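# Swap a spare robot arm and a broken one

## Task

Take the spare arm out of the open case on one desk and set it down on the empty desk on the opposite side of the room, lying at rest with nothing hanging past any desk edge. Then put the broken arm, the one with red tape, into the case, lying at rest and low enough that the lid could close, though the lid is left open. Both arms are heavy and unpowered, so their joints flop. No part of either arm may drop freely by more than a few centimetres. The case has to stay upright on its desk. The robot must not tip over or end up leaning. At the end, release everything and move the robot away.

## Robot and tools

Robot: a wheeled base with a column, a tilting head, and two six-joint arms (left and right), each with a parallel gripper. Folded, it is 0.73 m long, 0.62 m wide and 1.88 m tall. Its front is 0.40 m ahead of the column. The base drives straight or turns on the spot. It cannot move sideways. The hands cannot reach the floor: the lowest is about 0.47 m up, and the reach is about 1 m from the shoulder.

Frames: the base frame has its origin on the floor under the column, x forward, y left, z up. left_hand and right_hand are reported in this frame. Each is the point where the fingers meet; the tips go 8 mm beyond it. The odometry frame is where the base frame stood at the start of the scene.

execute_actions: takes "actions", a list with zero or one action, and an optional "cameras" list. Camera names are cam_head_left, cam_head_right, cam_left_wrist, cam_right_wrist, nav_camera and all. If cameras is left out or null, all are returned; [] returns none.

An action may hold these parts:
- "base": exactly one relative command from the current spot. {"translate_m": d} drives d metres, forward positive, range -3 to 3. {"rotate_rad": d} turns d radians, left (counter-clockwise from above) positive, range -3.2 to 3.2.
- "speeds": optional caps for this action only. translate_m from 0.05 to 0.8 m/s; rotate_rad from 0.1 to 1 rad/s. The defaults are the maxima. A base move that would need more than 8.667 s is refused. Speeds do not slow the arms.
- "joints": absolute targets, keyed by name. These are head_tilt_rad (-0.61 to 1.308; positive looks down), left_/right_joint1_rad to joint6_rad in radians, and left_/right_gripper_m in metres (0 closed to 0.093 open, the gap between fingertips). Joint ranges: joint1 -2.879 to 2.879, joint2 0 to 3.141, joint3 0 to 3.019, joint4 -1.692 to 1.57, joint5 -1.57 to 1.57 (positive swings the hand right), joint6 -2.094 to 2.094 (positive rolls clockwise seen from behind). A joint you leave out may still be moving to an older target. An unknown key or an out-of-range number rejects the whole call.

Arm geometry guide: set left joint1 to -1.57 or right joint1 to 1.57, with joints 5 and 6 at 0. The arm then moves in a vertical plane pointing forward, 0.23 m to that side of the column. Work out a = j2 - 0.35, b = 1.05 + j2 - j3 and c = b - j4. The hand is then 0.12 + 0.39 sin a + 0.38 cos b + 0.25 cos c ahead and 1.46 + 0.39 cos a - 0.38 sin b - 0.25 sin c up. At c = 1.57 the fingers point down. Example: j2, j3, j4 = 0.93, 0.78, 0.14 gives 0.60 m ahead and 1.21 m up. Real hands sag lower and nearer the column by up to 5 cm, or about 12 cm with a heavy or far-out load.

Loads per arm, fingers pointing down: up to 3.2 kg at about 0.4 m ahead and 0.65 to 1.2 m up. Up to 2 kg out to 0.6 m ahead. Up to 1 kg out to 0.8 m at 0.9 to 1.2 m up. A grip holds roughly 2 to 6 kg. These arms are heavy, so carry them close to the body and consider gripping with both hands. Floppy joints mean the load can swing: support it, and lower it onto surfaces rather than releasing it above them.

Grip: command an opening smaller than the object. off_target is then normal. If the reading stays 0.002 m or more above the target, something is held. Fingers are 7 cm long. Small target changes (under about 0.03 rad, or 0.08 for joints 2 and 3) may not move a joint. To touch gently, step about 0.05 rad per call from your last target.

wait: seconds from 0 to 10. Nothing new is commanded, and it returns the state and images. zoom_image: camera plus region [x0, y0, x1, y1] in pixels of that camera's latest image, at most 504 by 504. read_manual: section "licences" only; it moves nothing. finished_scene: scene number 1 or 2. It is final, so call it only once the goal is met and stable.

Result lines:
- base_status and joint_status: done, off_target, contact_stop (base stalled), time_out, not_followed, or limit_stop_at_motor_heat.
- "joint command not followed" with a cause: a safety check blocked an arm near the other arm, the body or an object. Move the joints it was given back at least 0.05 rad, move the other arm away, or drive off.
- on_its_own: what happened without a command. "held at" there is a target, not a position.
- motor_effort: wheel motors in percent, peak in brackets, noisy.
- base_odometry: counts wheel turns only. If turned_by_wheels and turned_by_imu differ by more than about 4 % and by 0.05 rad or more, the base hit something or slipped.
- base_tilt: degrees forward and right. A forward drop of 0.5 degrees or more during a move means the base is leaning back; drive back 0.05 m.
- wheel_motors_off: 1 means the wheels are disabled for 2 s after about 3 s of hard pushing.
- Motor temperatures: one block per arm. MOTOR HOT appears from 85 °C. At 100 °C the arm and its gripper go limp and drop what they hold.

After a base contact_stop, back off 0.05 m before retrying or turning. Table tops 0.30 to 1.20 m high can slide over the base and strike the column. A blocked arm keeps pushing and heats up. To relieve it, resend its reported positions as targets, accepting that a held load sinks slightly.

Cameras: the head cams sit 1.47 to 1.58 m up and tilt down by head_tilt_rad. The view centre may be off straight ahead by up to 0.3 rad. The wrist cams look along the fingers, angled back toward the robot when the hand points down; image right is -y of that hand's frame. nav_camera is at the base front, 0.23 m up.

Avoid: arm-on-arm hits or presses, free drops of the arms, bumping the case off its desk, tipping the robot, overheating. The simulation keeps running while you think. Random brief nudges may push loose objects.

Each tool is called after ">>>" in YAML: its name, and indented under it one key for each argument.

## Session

>>> execute_actions:
  actions: []
  cameras: ["cam_head_left","cam_head_right","cam_left_wrist","cam_right_wrist","nav_camera"]

Scene clock: 0.00 s.
Motor temperatures (°C, as the motors report them): left_arm=[21 25 19 22 22 20] | right_arm=[20 24 24 21 19 21]
base_odometry: x=+0.000 y=+0.000 heading=+0.000 (m, m, rad; odometry frame)
turned_by_wheels: +0.000 (rad since the last result)
turned_by_imu: +0.000 (rad since the last result)
base_tilt: forward=+0.2 right=-0.6 (deg)
base_status: not commanded
joint_positions: head_tilt_rad=+0.892 left_joint1_rad=-1.563 left_joint2_rad=+0.884 left_joint3_rad=+0.391 left_joint4_rad=-0.967 left_joint5_rad=-0.012 left_joint6_rad=+0.056 left_gripper_m=+0.094 right_joint1_rad=+1.577 right_joint2_rad=+0.853 right_joint3_rad=+0.404 right_joint4_rad=-0.946 right_joint5_rad=+0.052 right_joint6_rad=+0.002 right_gripper_m=+0.095
joint_status: not commanded
wheel_motors_off: 0
motor_effort: left_wheel=+0 right_wheel=+2 (%)
left_hand: x=+0.1348 y=+0.2282 z=+1.2592 quat_wxyz=(+0.451, -0.024, -0.892, +0.005) (m; base frame)
right_hand: x=+0.1513 y=-0.2329 z=+1.2537 quat_wxyz=(+0.422, +0.012, -0.906, +0.022) (m; base frame)
pictures: cam_head_left, cam_head_right, cam_left_wrist, cam_right_wrist, nav_camera
Images, in order (width x height): cam_head_left 672x504, cam_head_right 672x504, cam_left_wrist 672x504, cam_right_wrist 672x504, nav_camera 672x504.

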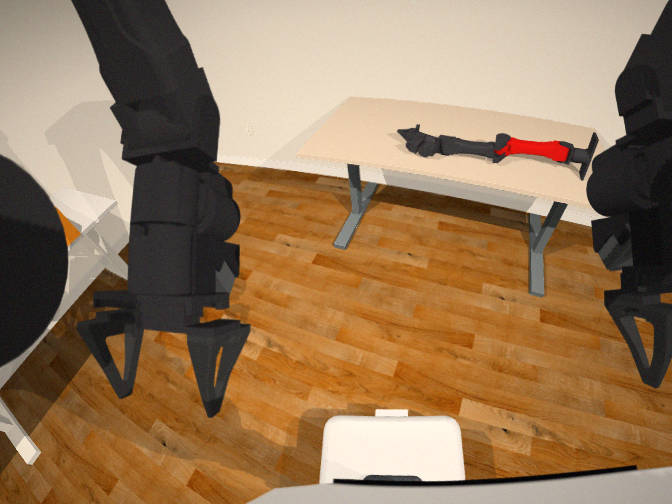

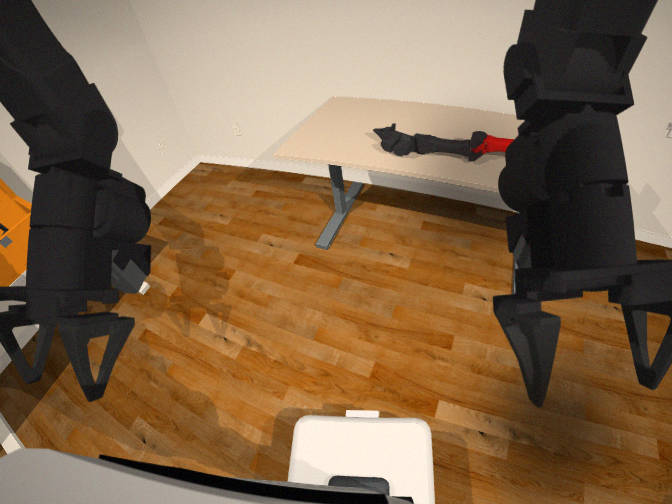

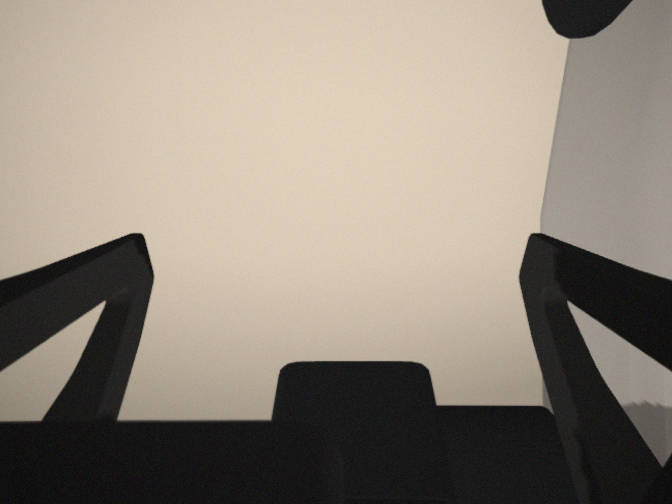

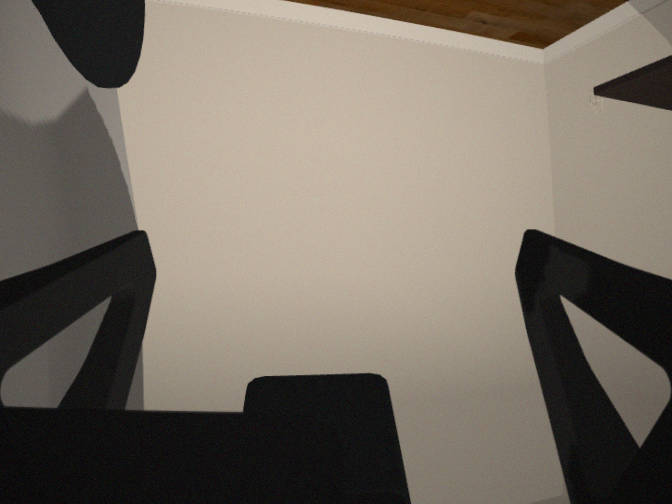

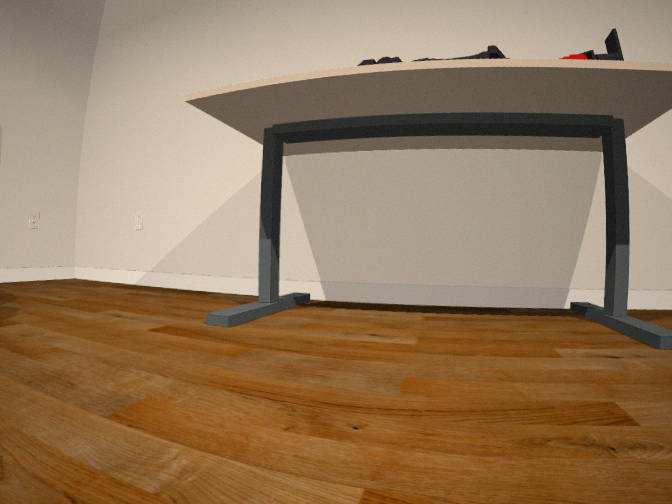

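>>> execute_actions:
  actions:
    - {"base":{"rotate_rad":1.2},"joints":{"head_tilt_rad":0.7,"left_joint1_rad":-1.65,"right_joint1_rad":1.63,"left_joint2_rad":1.12,"left_joint3_rad":0.72,"left_joint4_rad":-0.1,"right_joint2_rad":1.12,"right_joint3_rad":0.72,"right_joint4_rad":-0.1,"left_joint6_rad":1.57,"right_joint6_rad":-1.57,"left_joint5_rad":0,"right_joint5_rad":-0.03}}
  cameras: ["cam_head_left","cam_head_right","nav_camera"]

Scene clock: 7.63 s.
Motor temperatures (°C, as the motors report them): left_arm=[21 25 19 22 22 20] | right_arm=[20 24 24 21 19 21]
base_odometry: x=+0.000 y=+0.000 heading=+1.199 (m, m, rad; odometry frame)
turned_by_wheels: +1.199 (rad since the last result)
turned_by_imu: +1.193 (rad since the last result)
base_tilt: forward=+0.2 right=-0.6 (deg)
base_status: done
joint_positions: head_tilt_rad=+0.717 left_joint1_rad=-1.649 left_joint2_rad=+1.126 left_joint3_rad=+0.724 left_joint4_rad=-0.104 left_joint5_rad=-0.002 left_joint6_rad=+1.556 left_gripper_m=+0.094 right_joint1_rad=+1.625 right_joint2_rad=+1.116 right_joint3_rad=+0.725 right_joint4_rad=-0.111 right_joint5_rad=-0.027 right_joint6_rad=-1.559 right_gripper_m=+0.095
joint_status: all done
wheel_motors_off: 0
motor_effort: left_wheel=-5(43) right_wheel=+4(40) (%)
left_hand: x=+0.4442 y=+0.1869 z=+1.1061 quat_wxyz=(-0.029, -0.715, -0.698, +0.017) (m; base frame)
right_hand: x=+0.4468 y=-0.1943 z=+1.1090 quat_wxyz=(-0.034, +0.712, -0.701, -0.019) (m; base frame)
pictures: cam_head_left, cam_head_right, nav_camera
Images, in order (width x height): cam_head_left 672x504, cam_head_right 672x504, nav_camera 672x504.

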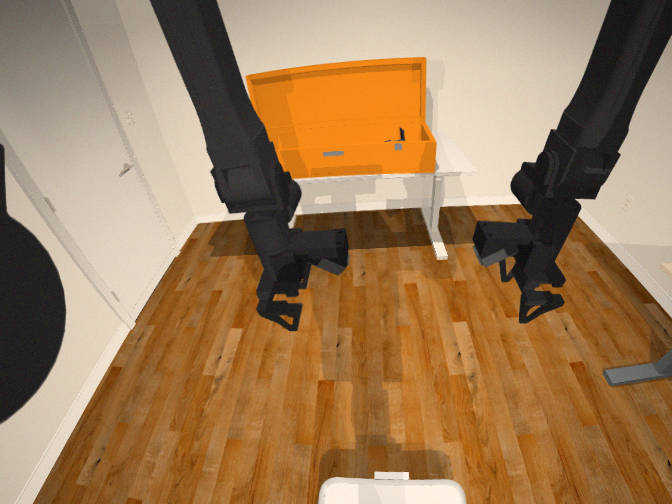

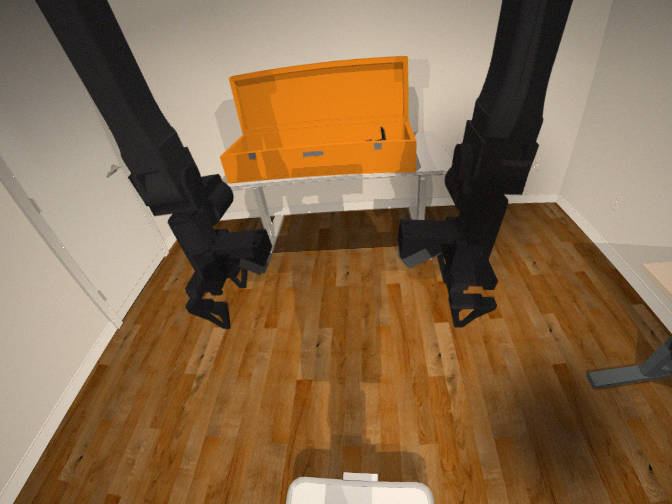

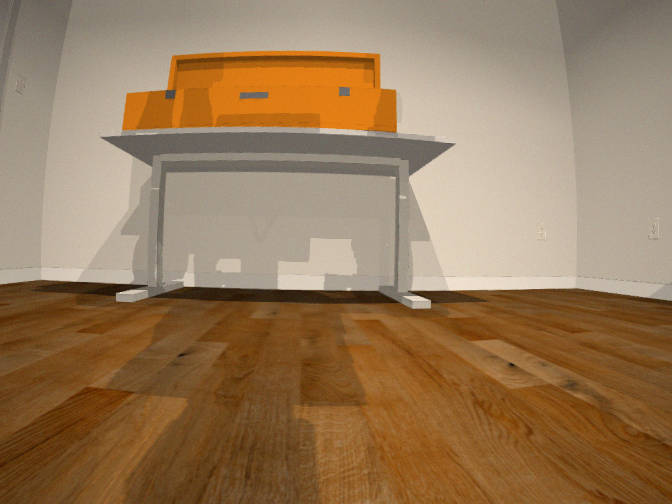

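>>> execute_actions:
  actions:
    - {"base":{"rotate_rad":0.27}}
  cameras: []

>>> execute_actions:
  actions:
    - {"base":{"translate_m":0.95}}
  cameras: []

>>> execute_actions:
  actions:
    - {"base":{"rotate_rad":-0.24},"joints":{"head_tilt_rad":0.9}}
  cameras: ["cam_head_left","cam_head_right","nav_camera"]

Scene clock: 16.67 s.
Motor temperatures (°C, as the motors report them): left_arm=[21 25 19 22 22 20] | right_arm=[20 24 24 21 19 21]
base_odometry: x=+0.000 y=+0.000 heading=+1.468 (m, m, rad; odometry frame)
turned_by_wheels: +0.269 (rad since the last result)
turned_by_imu: +0.270 (rad since the last result)
base_tilt: forward=+0.2 right=-0.6 (deg)
base_status: done
joint_positions: head_tilt_rad=+0.717 left_joint1_rad=-1.649 left_joint2_rad=+1.126 left_joint3_rad=+0.722 left_joint4_rad=-0.104 left_joint5_rad=-0.002 left_joint6_rad=+1.556 left_gripper_m=+0.094 right_joint1_rad=+1.625 right_joint2_rad=+1.116 right_joint3_rad=+0.723 right_joint4_rad=-0.111 right_joint5_rad=-0.027 right_joint6_rad=-1.559 right_gripper_m=+0.095
joint_status: not commanded
wheel_motors_off: 0
motor_effort: left_wheel=-5(30) right_wheel=+5(28) (%)
left_hand: x=+0.4433 y=+0.1869 z=+1.1061 quat_wxyz=(-0.029, -0.715, -0.698, +0.018) (m; base frame)
right_hand: x=+0.4456 y=-0.1943 z=+1.1089 quat_wxyz=(-0.033, +0.712, -0.701, -0.020) (m; base frame)
pictures: none
No camera images: the call's "cameras" was empty. Leave "cameras" out to get every camera's image.

Scene clock: 19.73 s.
Motor temperatures (°C, as the motors report them): left_arm=[21 25 19 22 22 20] | right_arm=[20 24 24 21 19 21]
base_odometry: x=+0.097 y=+0.945 heading=+1.468 (m, m, rad; odometry frame)
turned_by_wheels: +0.000 (rad since the last result)
turned_by_imu: +0.001 (rad since the last result)
base_tilt: forward=+0.0 right=-0.5 (deg)
base_status: done
joint_positions: head_tilt_rad=+0.716 left_joint1_rad=-1.649 left_joint2_rad=+1.125 left_joint3_rad=+0.722 left_joint4_rad=-0.104 left_joint5_rad=-0.002 left_joint6_rad=+1.556 left_gripper_m=+0.094 right_joint1_rad=+1.625 right_joint2_rad=+1.116 right_joint3_rad=+0.722 right_joint4_rad=-0.111 right_joint5_rad=-0.027 right_joint6_rad=-1.559 right_gripper_m=+0.095
joint_status: not commanded
wheel_motors_off: 0
motor_effort: left_wheel=+0(48) right_wheel=+0(53) (%)
left_hand: x=+0.4434 y=+0.1870 z=+1.1064 quat_wxyz=(-0.029, -0.715, -0.698, +0.018) (m; base frame)
right_hand: x=+0.4451 y=-0.1944 z=+1.1088 quat_wxyz=(-0.033, +0.712, -0.701, -0.020) (m; base frame)
pictures: none
No camera images: the call's "cameras" was empty. Leave "cameras" out to get every camera's image.

Scene clock: 21.20 s.
Motor temperatures (°C, as the motors report them): left_arm=[21 25 19 22 22 20] | right_arm=[20 24 24 21 19 21]
base_odometry: x=+0.097 y=+0.945 heading=+1.229 (m, m, rad; odometry frame)
turned_by_wheels: -0.239 (rad since the last result)
turned_by_imu: -0.236 (rad since the last result)
base_tilt: forward=+0.1 right=-0.6 (deg)
base_status: done
joint_positions: head_tilt_rad=+0.901 left_joint1_rad=-1.649 left_joint2_rad=+1.125 left_joint3_rad=+0.722 left_joint4_rad=-0.104 left_joint5_rad=-0.002 left_joint6_rad=+1.556 left_gripper_m=+0.094 right_joint1_rad=+1.625 right_joint2_rad=+1.116 right_joint3_rad=+0.722 right_joint4_rad=-0.111 right_joint5_rad=-0.027 right_joint6_rad=-1.559 right_gripper_m=+0.095
joint_status: all done
wheel_motors_off: 0
motor_effort: left_wheel=+1(35) right_wheel=-1(41) (%)
left_hand: x=+0.4434 y=+0.1870 z=+1.1064 quat_wxyz=(-0.029, -0.715, -0.698, +0.018) (m; base frame)
right_hand: x=+0.4451 y=-0.1944 z=+1.1088 quat_wxyz=(-0.033, +0.712, -0.701, -0.020) (m; base frame)
pictures: cam_head_left, cam_head_right, nav_camera
Images, in order (width x height): cam_head_left 672x504, cam_head_right 672x504, nav_camera 672x504.

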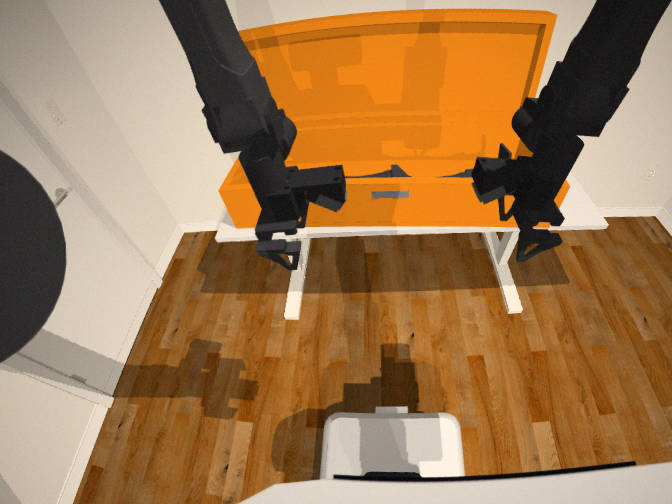

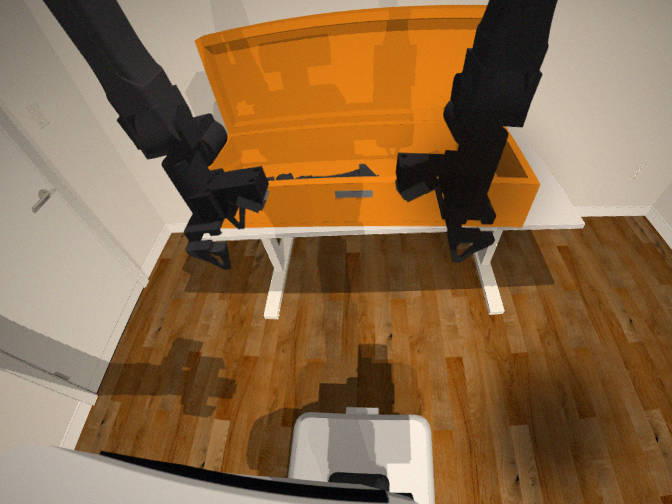

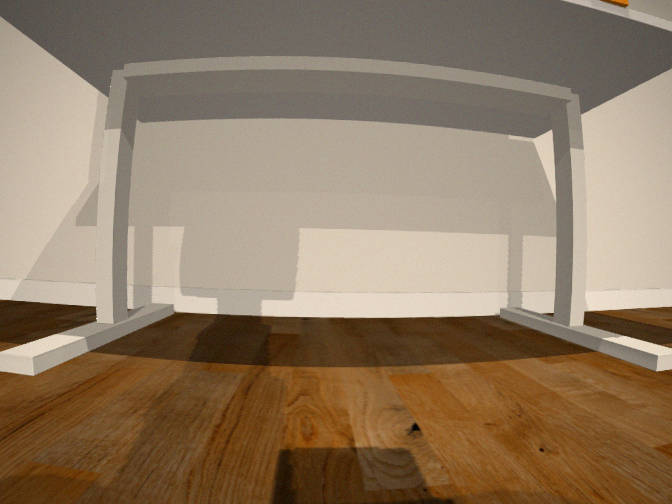

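>>> execute_actions:
  actions:
    - {"base":{"translate_m":0.5},"speeds":{"translate_m":0.3},"joints":{"head_tilt_rad":1.1,"left_joint2_rad":1.0,"right_joint2_rad":1.0,"left_joint4_rad":-0.2,"right_joint4_rad":-0.2}}

Scene clock: 28.23 s.
Motor temperatures (°C, as the motors report them): left_arm=[21 25 19 22 22 20] | right_arm=[20 25 24 21 19 21]
base_odometry: x=+0.265 y=+1.417 heading=+1.229 (m, m, rad; odometry frame)
turned_by_wheels: +0.000 (rad since the last result)
turned_by_imu: +0.002 (rad since the last result)
base_tilt: forward=+0.0 right=-0.6 (deg)
base_status: done
joint_positions: head_tilt_rad=+1.100 left_joint1_rad=-1.649 left_joint2_rad=+0.991 left_joint3_rad=+0.715 left_joint4_rad=-0.198 left_joint5_rad=-0.002 left_joint6_rad=+1.556 left_gripper_m=+0.094 right_joint1_rad=+1.625 right_joint2_rad=+0.996 right_joint3_rad=+0.716 right_joint4_rad=-0.191 right_joint5_rad=-0.027 right_joint6_rad=-1.559 right_gripper_m=+0.095
joint_status: all done
wheel_motors_off: 0
motor_effort: left_wheel=-1(56) right_wheel=+0(45) (%)
left_hand: x=+0.4604 y=+0.1892 z=+1.1490 quat_wxyz=(-0.041, -0.714, -0.698, +0.006) (m; base frame)
right_hand: x=+0.4609 y=-0.1957 z=+1.1470 quat_wxyz=(-0.045, +0.712, -0.701, -0.009) (m; base frame)
pictures: cam_head_left, cam_head_right, cam_left_wrist, cam_right_wrist, nav_camera
Images, in order (width x height): cam_head_left 672x504, cam_head_right 672x504, cam_left_wrist 672x504, cam_right_wrist 672x504, nav_camera 672x504.

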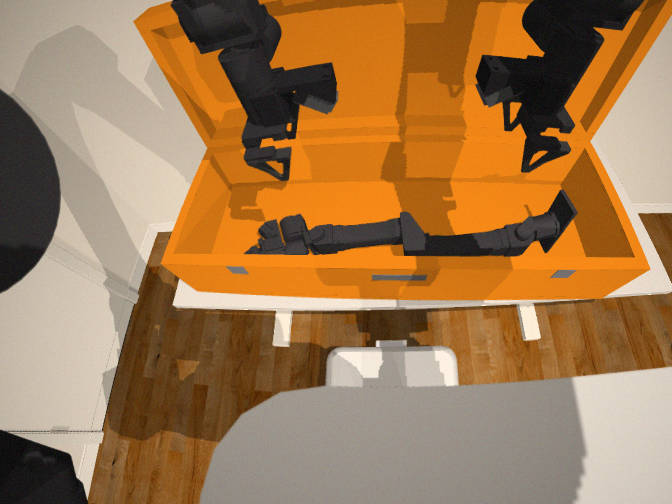

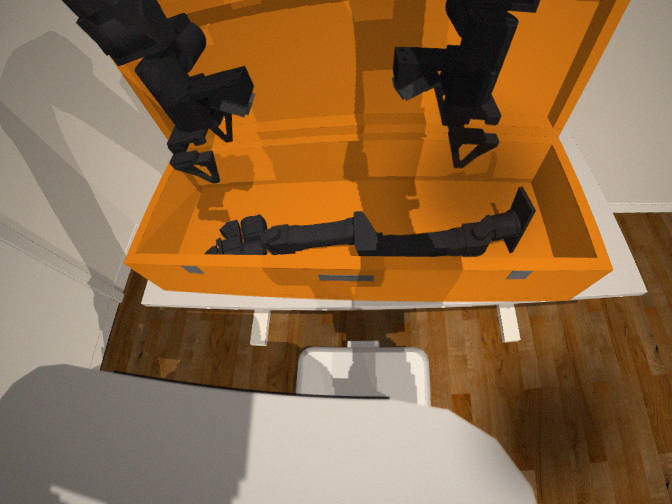

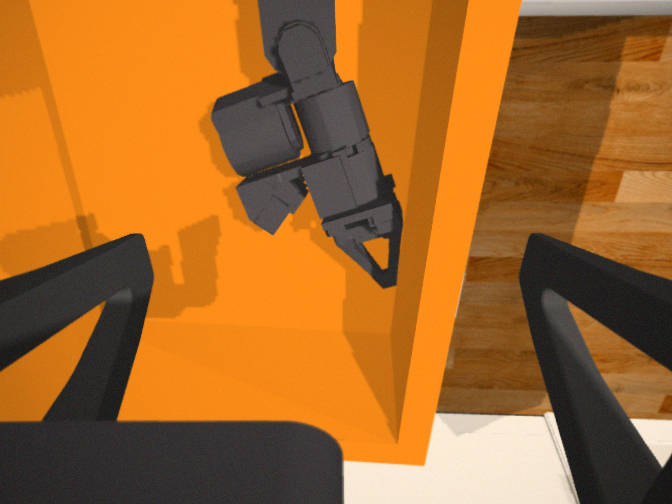

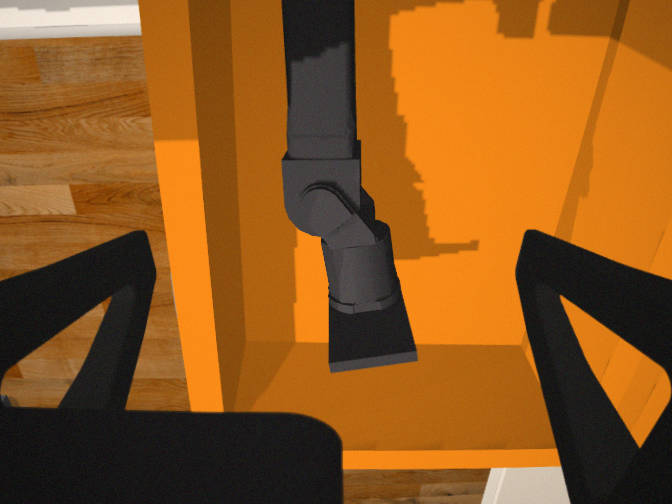

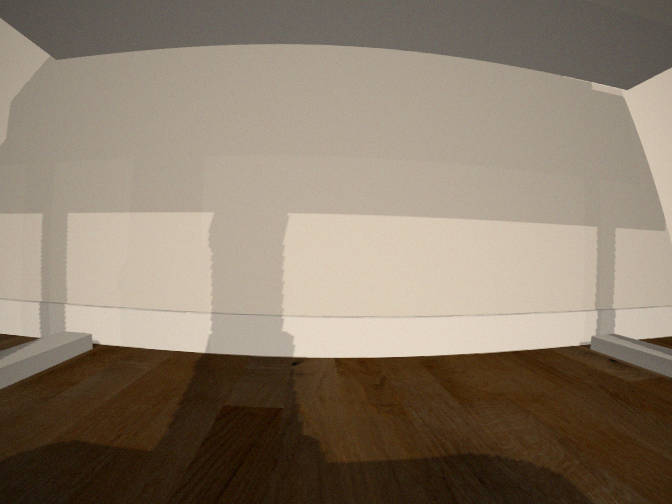

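>>> execute_actions:
  actions:
    - {"base":{"translate_m":0.07},"speeds":{"translate_m":0.1},"joints":{"left_joint1_rad":-1.68,"right_joint1_rad":1.59,"left_joint2_rad":1.3,"right_joint2_rad":1.3,"left_joint4_rad":0.03,"right_joint4_rad":0.03}}
  cameras: []

>>> execute_actions:
  actions:
    - {"joints":{"left_joint2_rad":1.6,"left_joint3_rad":0.88,"left_joint4_rad":0.2,"right_joint2_rad":1.6,"right_joint3_rad":0.9,"right_joint4_rad":0.18}}
  cameras: ["cam_head_left","cam_left_wrist","cam_right_wrist"]

Scene clock: 36.00 s.
Motor temperatures (°C, as the motors report them): left_arm=[21 25 19 22 22 20] | right_arm=[20 25 25 21 19 21]
base_odometry: x=+0.288 y=+1.483 heading=+1.229 (m, m, rad; odometry frame)
turned_by_wheels: +0.000 (rad since the last result)
turned_by_imu: +0.002 (rad since the last result)
base_tilt: forward=+0.3 right=-0.6 (deg)
base_status: done
joint_positions: head_tilt_rad=+1.100 left_joint1_rad=-1.672 left_joint2_rad=+1.311 left_joint3_rad=+0.723 left_joint4_rad=+0.024 left_joint5_rad=-0.002 left_joint6_rad=+1.556 left_gripper_m=+0.094 right_joint1_rad=+1.594 right_joint2_rad=+1.310 right_joint3_rad=+0.721 right_joint4_rad=+0.017 right_joint5_rad=-0.028 right_joint6_rad=-1.559 right_gripper_m=+0.095
joint_status: all done
wheel_motors_off: 0
motor_effort: left_wheel=+0(39) right_wheel=+0(32) (%)
left_hand: x=+0.4041 y=+0.1729 z=+1.0508 quat_wxyz=(-0.015, -0.719, -0.693, +0.044) (m; base frame)
right_hand: x=+0.4030 y=-0.2087 z=+1.0493 quat_wxyz=(+0.000, +0.707, -0.707, -0.034) (m; base frame)
pictures: none
No camera images: the call's "cameras" was empty. Leave "cameras" out to get every camera's image.

Scene clock: 37.20 s.
Motor temperatures (°C, as the motors report them): left_arm=[21 25 19 22 22 20] | right_arm=[20 25 25 21 19 21]
base_odometry: x=+0.288 y=+1.483 heading=+1.229 (m, m, rad; odometry frame)
turned_by_wheels: +0.000 (rad since the last result)
turned_by_imu: +0.000 (rad since the last result)
base_tilt: forward=+0.1 right=-0.5 (deg)
base_status: not commanded
joint_positions: head_tilt_rad=+1.100 left_joint1_rad=-1.672 left_joint2_rad=+1.615 left_joint3_rad=+0.879 left_joint4_rad=+0.201 left_joint5_rad=-0.002 left_joint6_rad=+1.556 left_gripper_m=+0.094 right_joint1_rad=+1.594 right_joint2_rad=+1.608 right_joint3_rad=+0.897 right_joint4_rad=+0.177 right_joint5_rad=-0.028 right_joint6_rad=-1.559 right_gripper_m=+0.095
joint_status: all done
wheel_motors_off: 0
motor_effort: left_wheel=+0(2) right_wheel=-1(2) (%)
left_hand: x=+0.4063 y=+0.1643 z=+0.9541 quat_wxyz=(-0.026, -0.719, -0.693, +0.034) (m; base frame)
right_hand: x=+0.4162 y=-0.2065 z=+0.9523 quat_wxyz=(-0.013, +0.707, -0.707, -0.021) (m; base frame)
pictures: cam_head_left, cam_left_wrist, cam_right_wrist
Images, in order (width x height): cam_head_left 672x504, cam_left_wrist 672x504, cam_right_wrist 672x504.

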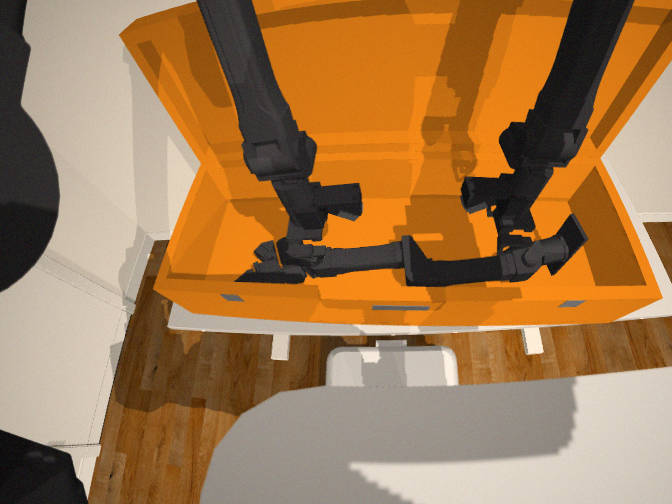

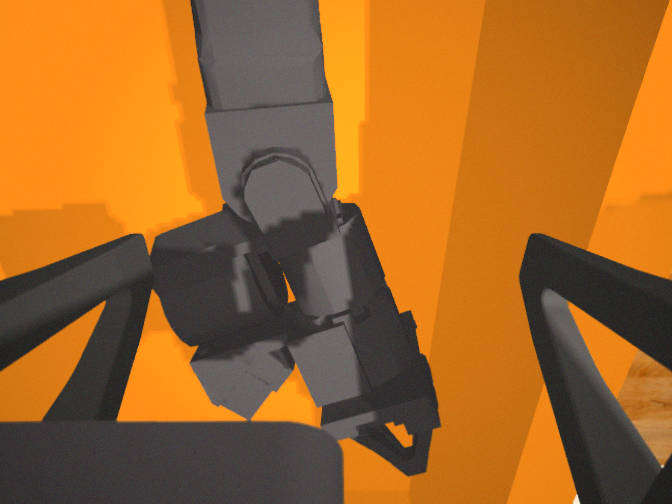

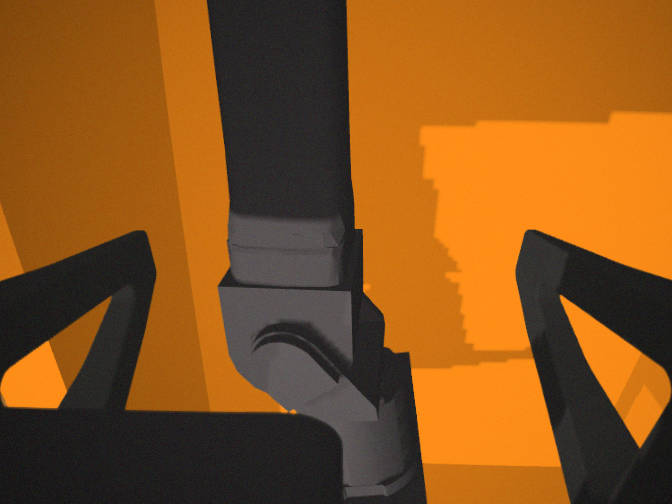

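>>> execute_actions:
  actions:
    - {"joints":{"left_joint1_rad":-1.72,"left_joint2_rad":1.72,"left_joint3_rad":1.0,"left_joint4_rad":0.21,"right_joint1_rad":1.62,"right_joint2_rad":1.72,"right_joint3_rad":0.94,"right_joint4_rad":0.27}}

>>> execute_actions:
  actions:
    - {"joints":{"left_joint2_rad":1.84,"left_joint3_rad":1.12,"left_joint4_rad":0.22,"right_joint2_rad":1.84,"right_joint3_rad":1.03,"right_joint4_rad":0.29}}

Scene clock: 57.03 s.
Motor temperatures (°C, as the motors report them): left_arm=[21 26 19 22 22 20] | right_arm=[20 25 24 21 19 21]
base_odometry: x=+0.288 y=+1.483 heading=+1.229 (m, m, rad; odometry frame)
turned_by_wheels: +0.000 (rad since the last result)
turned_by_imu: +0.002 (rad since the last result)
base_tilt: forward=+0.2 right=-0.6 (deg)
base_status: not commanded
joint_positions: head_tilt_rad=+1.100 left_joint1_rad=-1.717 left_joint2_rad=+1.714 left_joint3_rad=+1.004 left_joint4_rad=+0.206 left_joint5_rad=-0.002 left_joint6_rad=+1.556 left_gripper_m=+0.094 right_joint1_rad=+1.614 right_joint2_rad=+1.717 right_joint3_rad=+0.942 right_joint4_rad=+0.263 right_joint5_rad=-0.028 right_joint6_rad=-1.559 right_gripper_m=+0.095
joint_status: all done
wheel_motors_off: 0
motor_effort: left_wheel=+0(2) right_wheel=-1(1) (%)
left_hand: x=+0.4318 y=+0.1306 z=+0.9186 quat_wxyz=(-0.051, -0.726, -0.685, +0.037) (m; base frame)
right_hand: x=+0.4084 y=-0.1932 z=+0.9175 quat_wxyz=(-0.027, +0.710, -0.703, -0.019) (m; base frame)
pictures: cam_head_left, cam_head_right, cam_left_wrist, cam_right_wrist, nav_camera
Images, in order (width x height): cam_head_left 672x504, cam_head_right 672x504, cam_left_wrist 672x504, cam_right_wrist 672x504, nav_camera 672x504.

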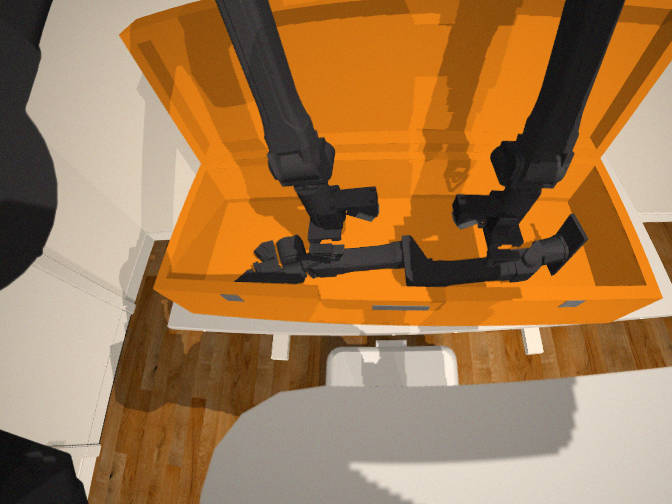

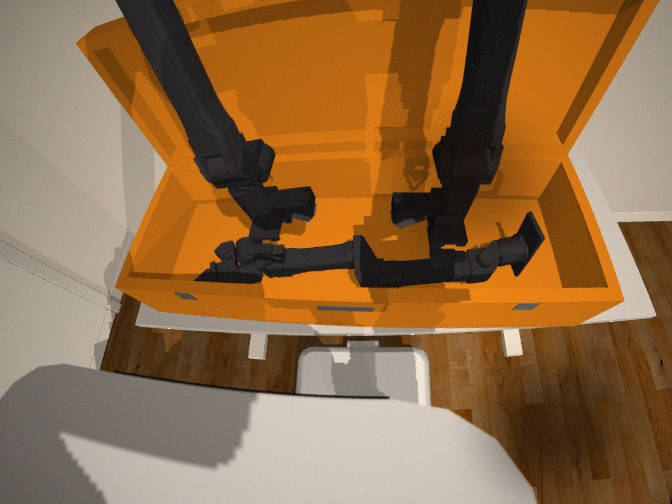

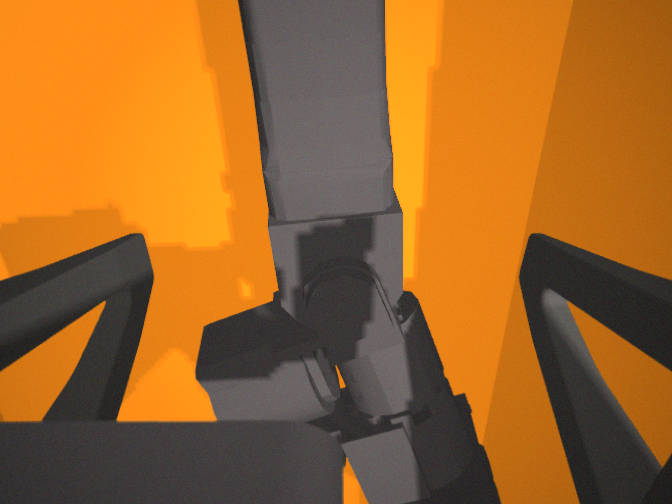

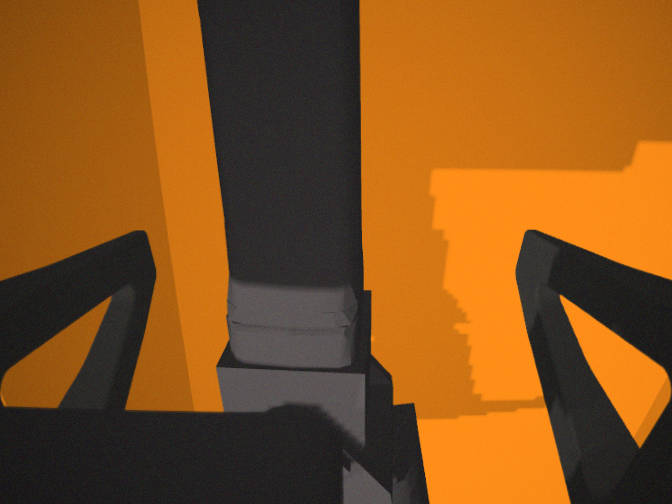

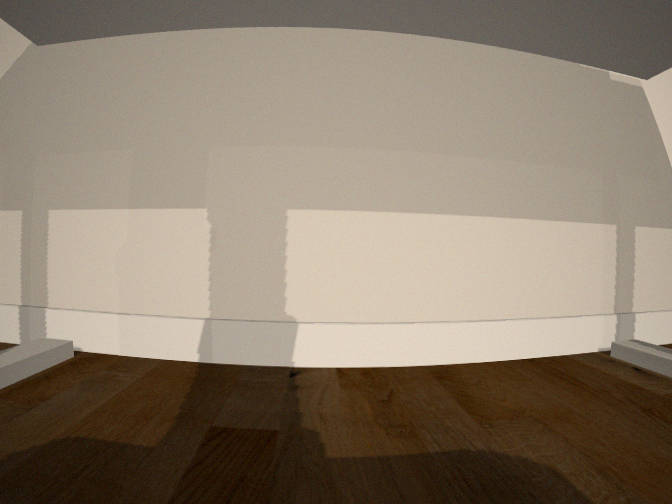

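Scene clock: 57.90 s.
Motor temperatures (°C, as the motors report them): left_arm=[21 26 19 22 22 20] | right_arm=[20 25 24 21 19 21]
base_odometry: x=+0.288 y=+1.483 heading=+1.229 (m, m, rad; odometry frame)
turned_by_wheels: +0.000 (rad since the last result)
turned_by_imu: +0.000 (rad since the last result)
base_tilt: forward=+0.1 right=-0.5 (deg)
base_status: not commanded
joint_positions: head_tilt_rad=+1.100 left_joint1_rad=-1.717 left_joint2_rad=+1.840 left_joint3_rad=+1.122 left_joint4_rad=+0.215 left_joint5_rad=-0.002 left_joint6_rad=+1.556 left_gripper_m=+0.094 right_joint1_rad=+1.614 right_joint2_rad=+1.834 right_joint3_rad=+1.034 right_joint4_rad=+0.280 right_joint5_rad=-0.028 right_joint6_rad=-1.559 right_gripper_m=+0.095
joint_status: all done
wheel_motors_off: 0
motor_effort: left_wheel=+1(2) right_wheel=-1(2) (%)
left_hand: x=+0.4351 y=+0.1243 z=+0.8717 quat_wxyz=(-0.051, -0.726, -0.685, +0.037) (m; base frame)
right_hand: x=+0.4036 y=-0.1917 z=+0.8753 quat_wxyz=(-0.024, +0.710, -0.703, -0.022) (m; base frame)
pictures: cam_head_left, cam_head_right, cam_left_wrist, cam_right_wrist, nav_camera
Images, in order (width x height): cam_head_left 672x504, cam_head_right 672x504, cam_left_wrist 672x504, cam_right_wrist 672x504, nav_camera 672x504.

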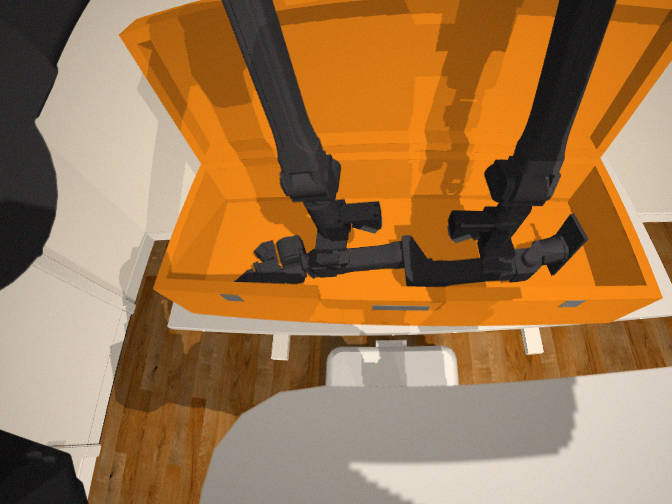

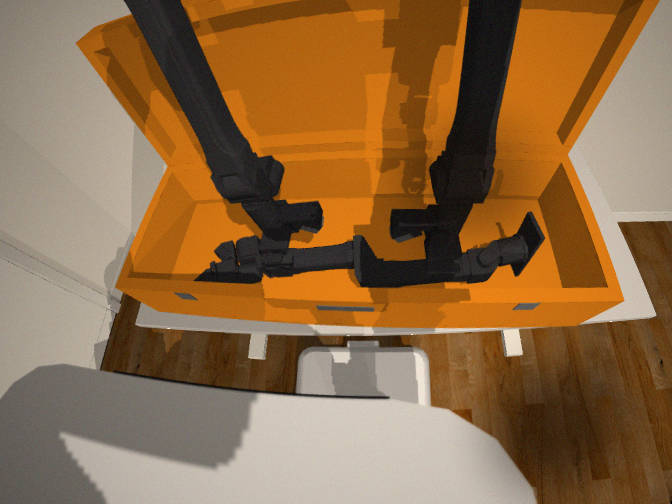

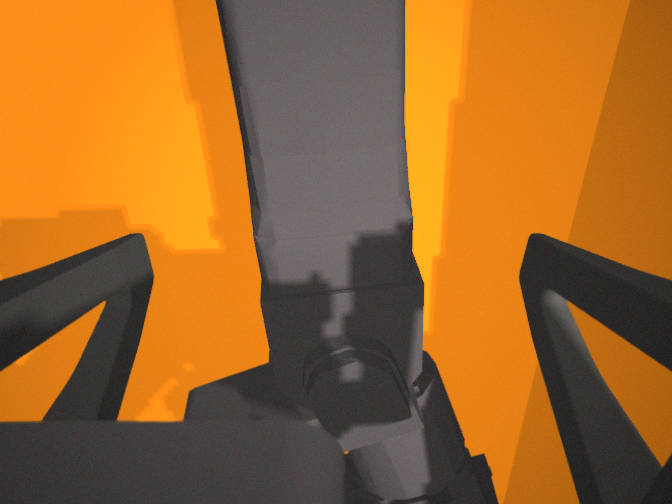

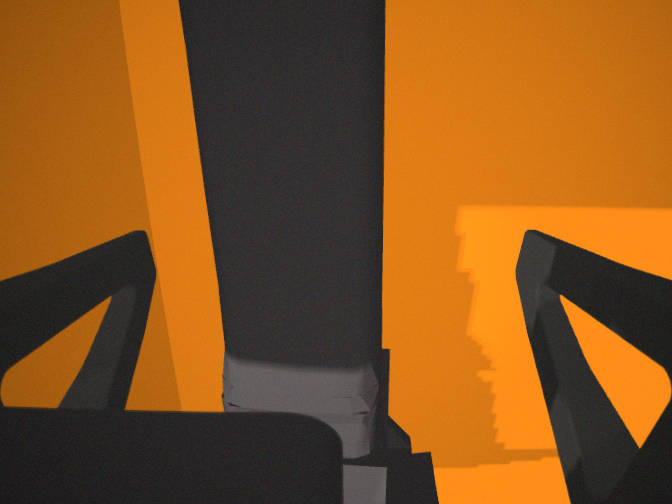

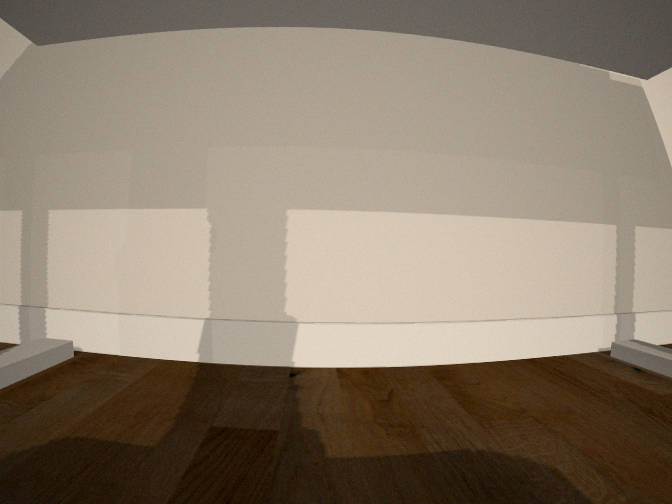

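>>> execute_actions:
  actions:
    - {"joints":{"left_joint1_rad":-1.69,"left_joint2_rad":1.96,"left_joint3_rad":1.22,"left_joint4_rad":0.22,"right_joint1_rad":1.61,"right_joint2_rad":1.98,"right_joint3_rad":1.13,"right_joint4_rad":0.31}}
  cameras: ["cam_left_wrist","cam_right_wrist"]

>>> execute_actions:
  actions:
    - {"joints":{"left_joint2_rad":2.05,"left_joint3_rad":1.3,"left_joint4_rad":0.22,"right_joint2_rad":2.09,"right_joint3_rad":1.24,"right_joint4_rad":0.31}}
  cameras: ["cam_left_wrist","cam_right_wrist","cam_head_left"]

Scene clock: 63.90 s.
Motor temperatures (°C, as the motors report them): left_arm=[21 26 19 22 22 20] | right_arm=[20 25 24 21 19 21]
base_odometry: x=+0.288 y=+1.483 heading=+1.229 (m, m, rad; odometry frame)
turned_by_wheels: +0.000 (rad since the last result)
turned_by_imu: +0.002 (rad since the last result)
base_tilt: forward=+0.1 right=-0.6 (deg)
base_status: not commanded
joint_positions: head_tilt_rad=+1.100 left_joint1_rad=-1.700 left_joint2_rad=+1.960 left_joint3_rad=+1.221 left_joint4_rad=+0.217 left_joint5_rad=-0.002 left_joint6_rad=+1.556 left_gripper_m=+0.094 right_joint1_rad=+1.614 right_joint2_rad=+1.974 right_joint3_rad=+1.130 right_joint4_rad=+0.297 right_joint5_rad=-0.029 right_joint6_rad=-1.559 right_gripper_m=+0.095
joint_status: all done
wheel_motors_off: 0
motor_effort: left_wheel=+1(2) right_wheel=+0(3) (%)
left_hand: x=+0.4238 y=+0.1313 z=+0.8259 quat_wxyz=(-0.039, -0.724, -0.688, +0.039) (m; base frame)
right_hand: x=+0.3810 y=-0.1901 z=+0.8266 quat_wxyz=(-0.015, +0.710, -0.703, -0.032) (m; base frame)
pictures: cam_left_wrist, cam_right_wrist
Images, in order (width x height): cam_left_wrist 672x504, cam_right_wrist 672x504.

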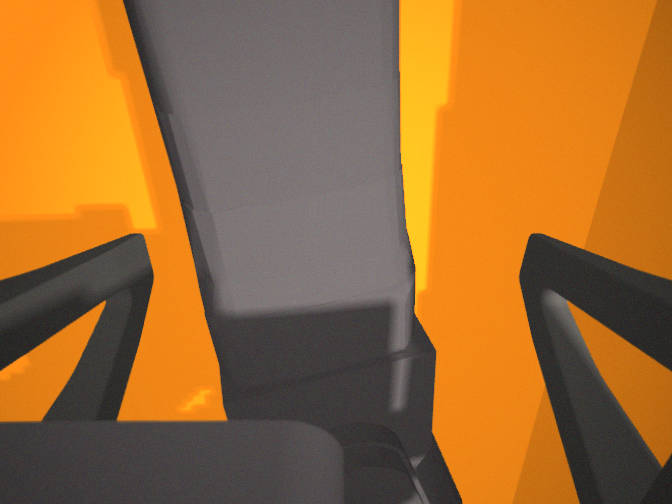

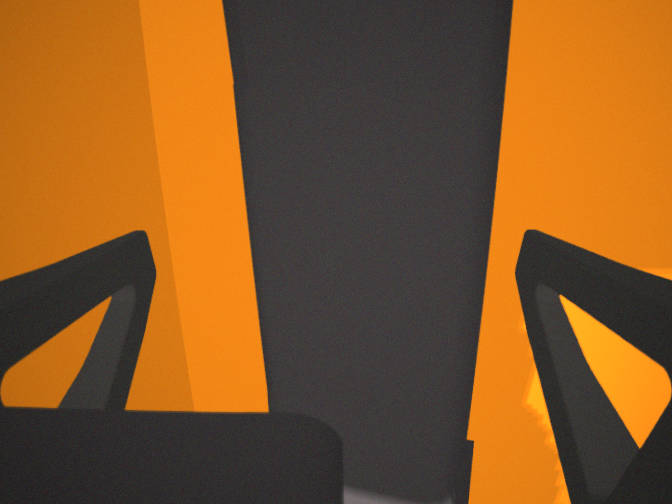

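Scene clock: 64.80 s.
Motor temperatures (°C, as the motors report them): left_arm=[21 26 19 22 22 20] | right_arm=[20 25 24 21 19 21]
base_odometry: x=+0.288 y=+1.483 heading=+1.229 (m, m, rad; odometry frame)
turned_by_wheels: +0.000 (rad since the last result)
turned_by_imu: +0.000 (rad since the last result)
base_tilt: forward=+0.1 right=-0.7 (deg)
base_status: not commanded
joint_positions: head_tilt_rad=+1.100 left_joint1_rad=-1.700 left_joint2_rad=+2.045 left_joint3_rad=+1.305 left_joint4_rad=+0.217 left_joint5_rad=-0.002 left_joint6_rad=+1.556 left_gripper_m=+0.094 right_joint1_rad=+1.615 right_joint2_rad=+2.069 right_joint3_rad=+1.245 right_joint4_rad=+0.301 right_joint5_rad=-0.028 right_joint6_rad=-1.563 right_gripper_m=+0.095
joint_status: all done
wheel_motors_off: 0
motor_effort: left_wheel=+1(2) right_wheel=-1(1) (%)
left_hand: x=+0.4201 y=+0.1279 z=+0.7936 quat_wxyz=(-0.039, -0.724, -0.688, +0.039) (m; base frame)
right_hand: x=+0.3911 y=-0.1883 z=+0.7881 quat_wxyz=(-0.024, +0.712, -0.702, -0.023) (m; base frame)
pictures: cam_head_left, cam_left_wrist, cam_right_wrist
Images, in order (width x height): cam_head_left 672x504, cam_left_wrist 672x504, cam_right_wrist 672x504.

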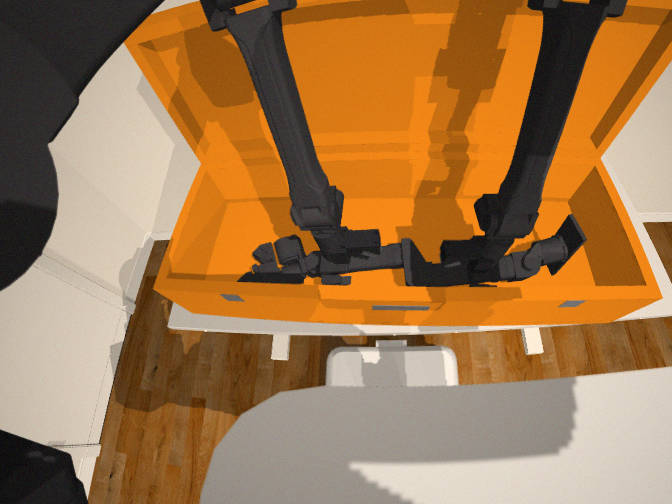

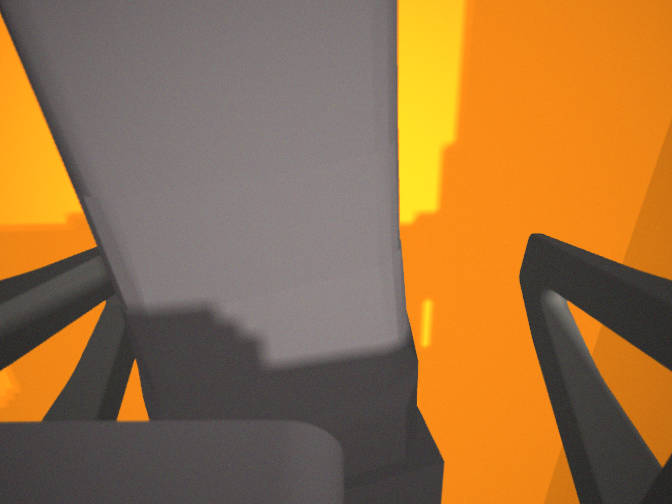

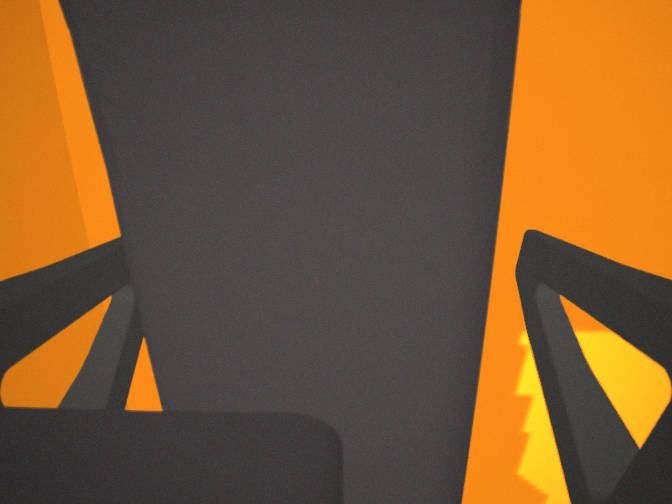

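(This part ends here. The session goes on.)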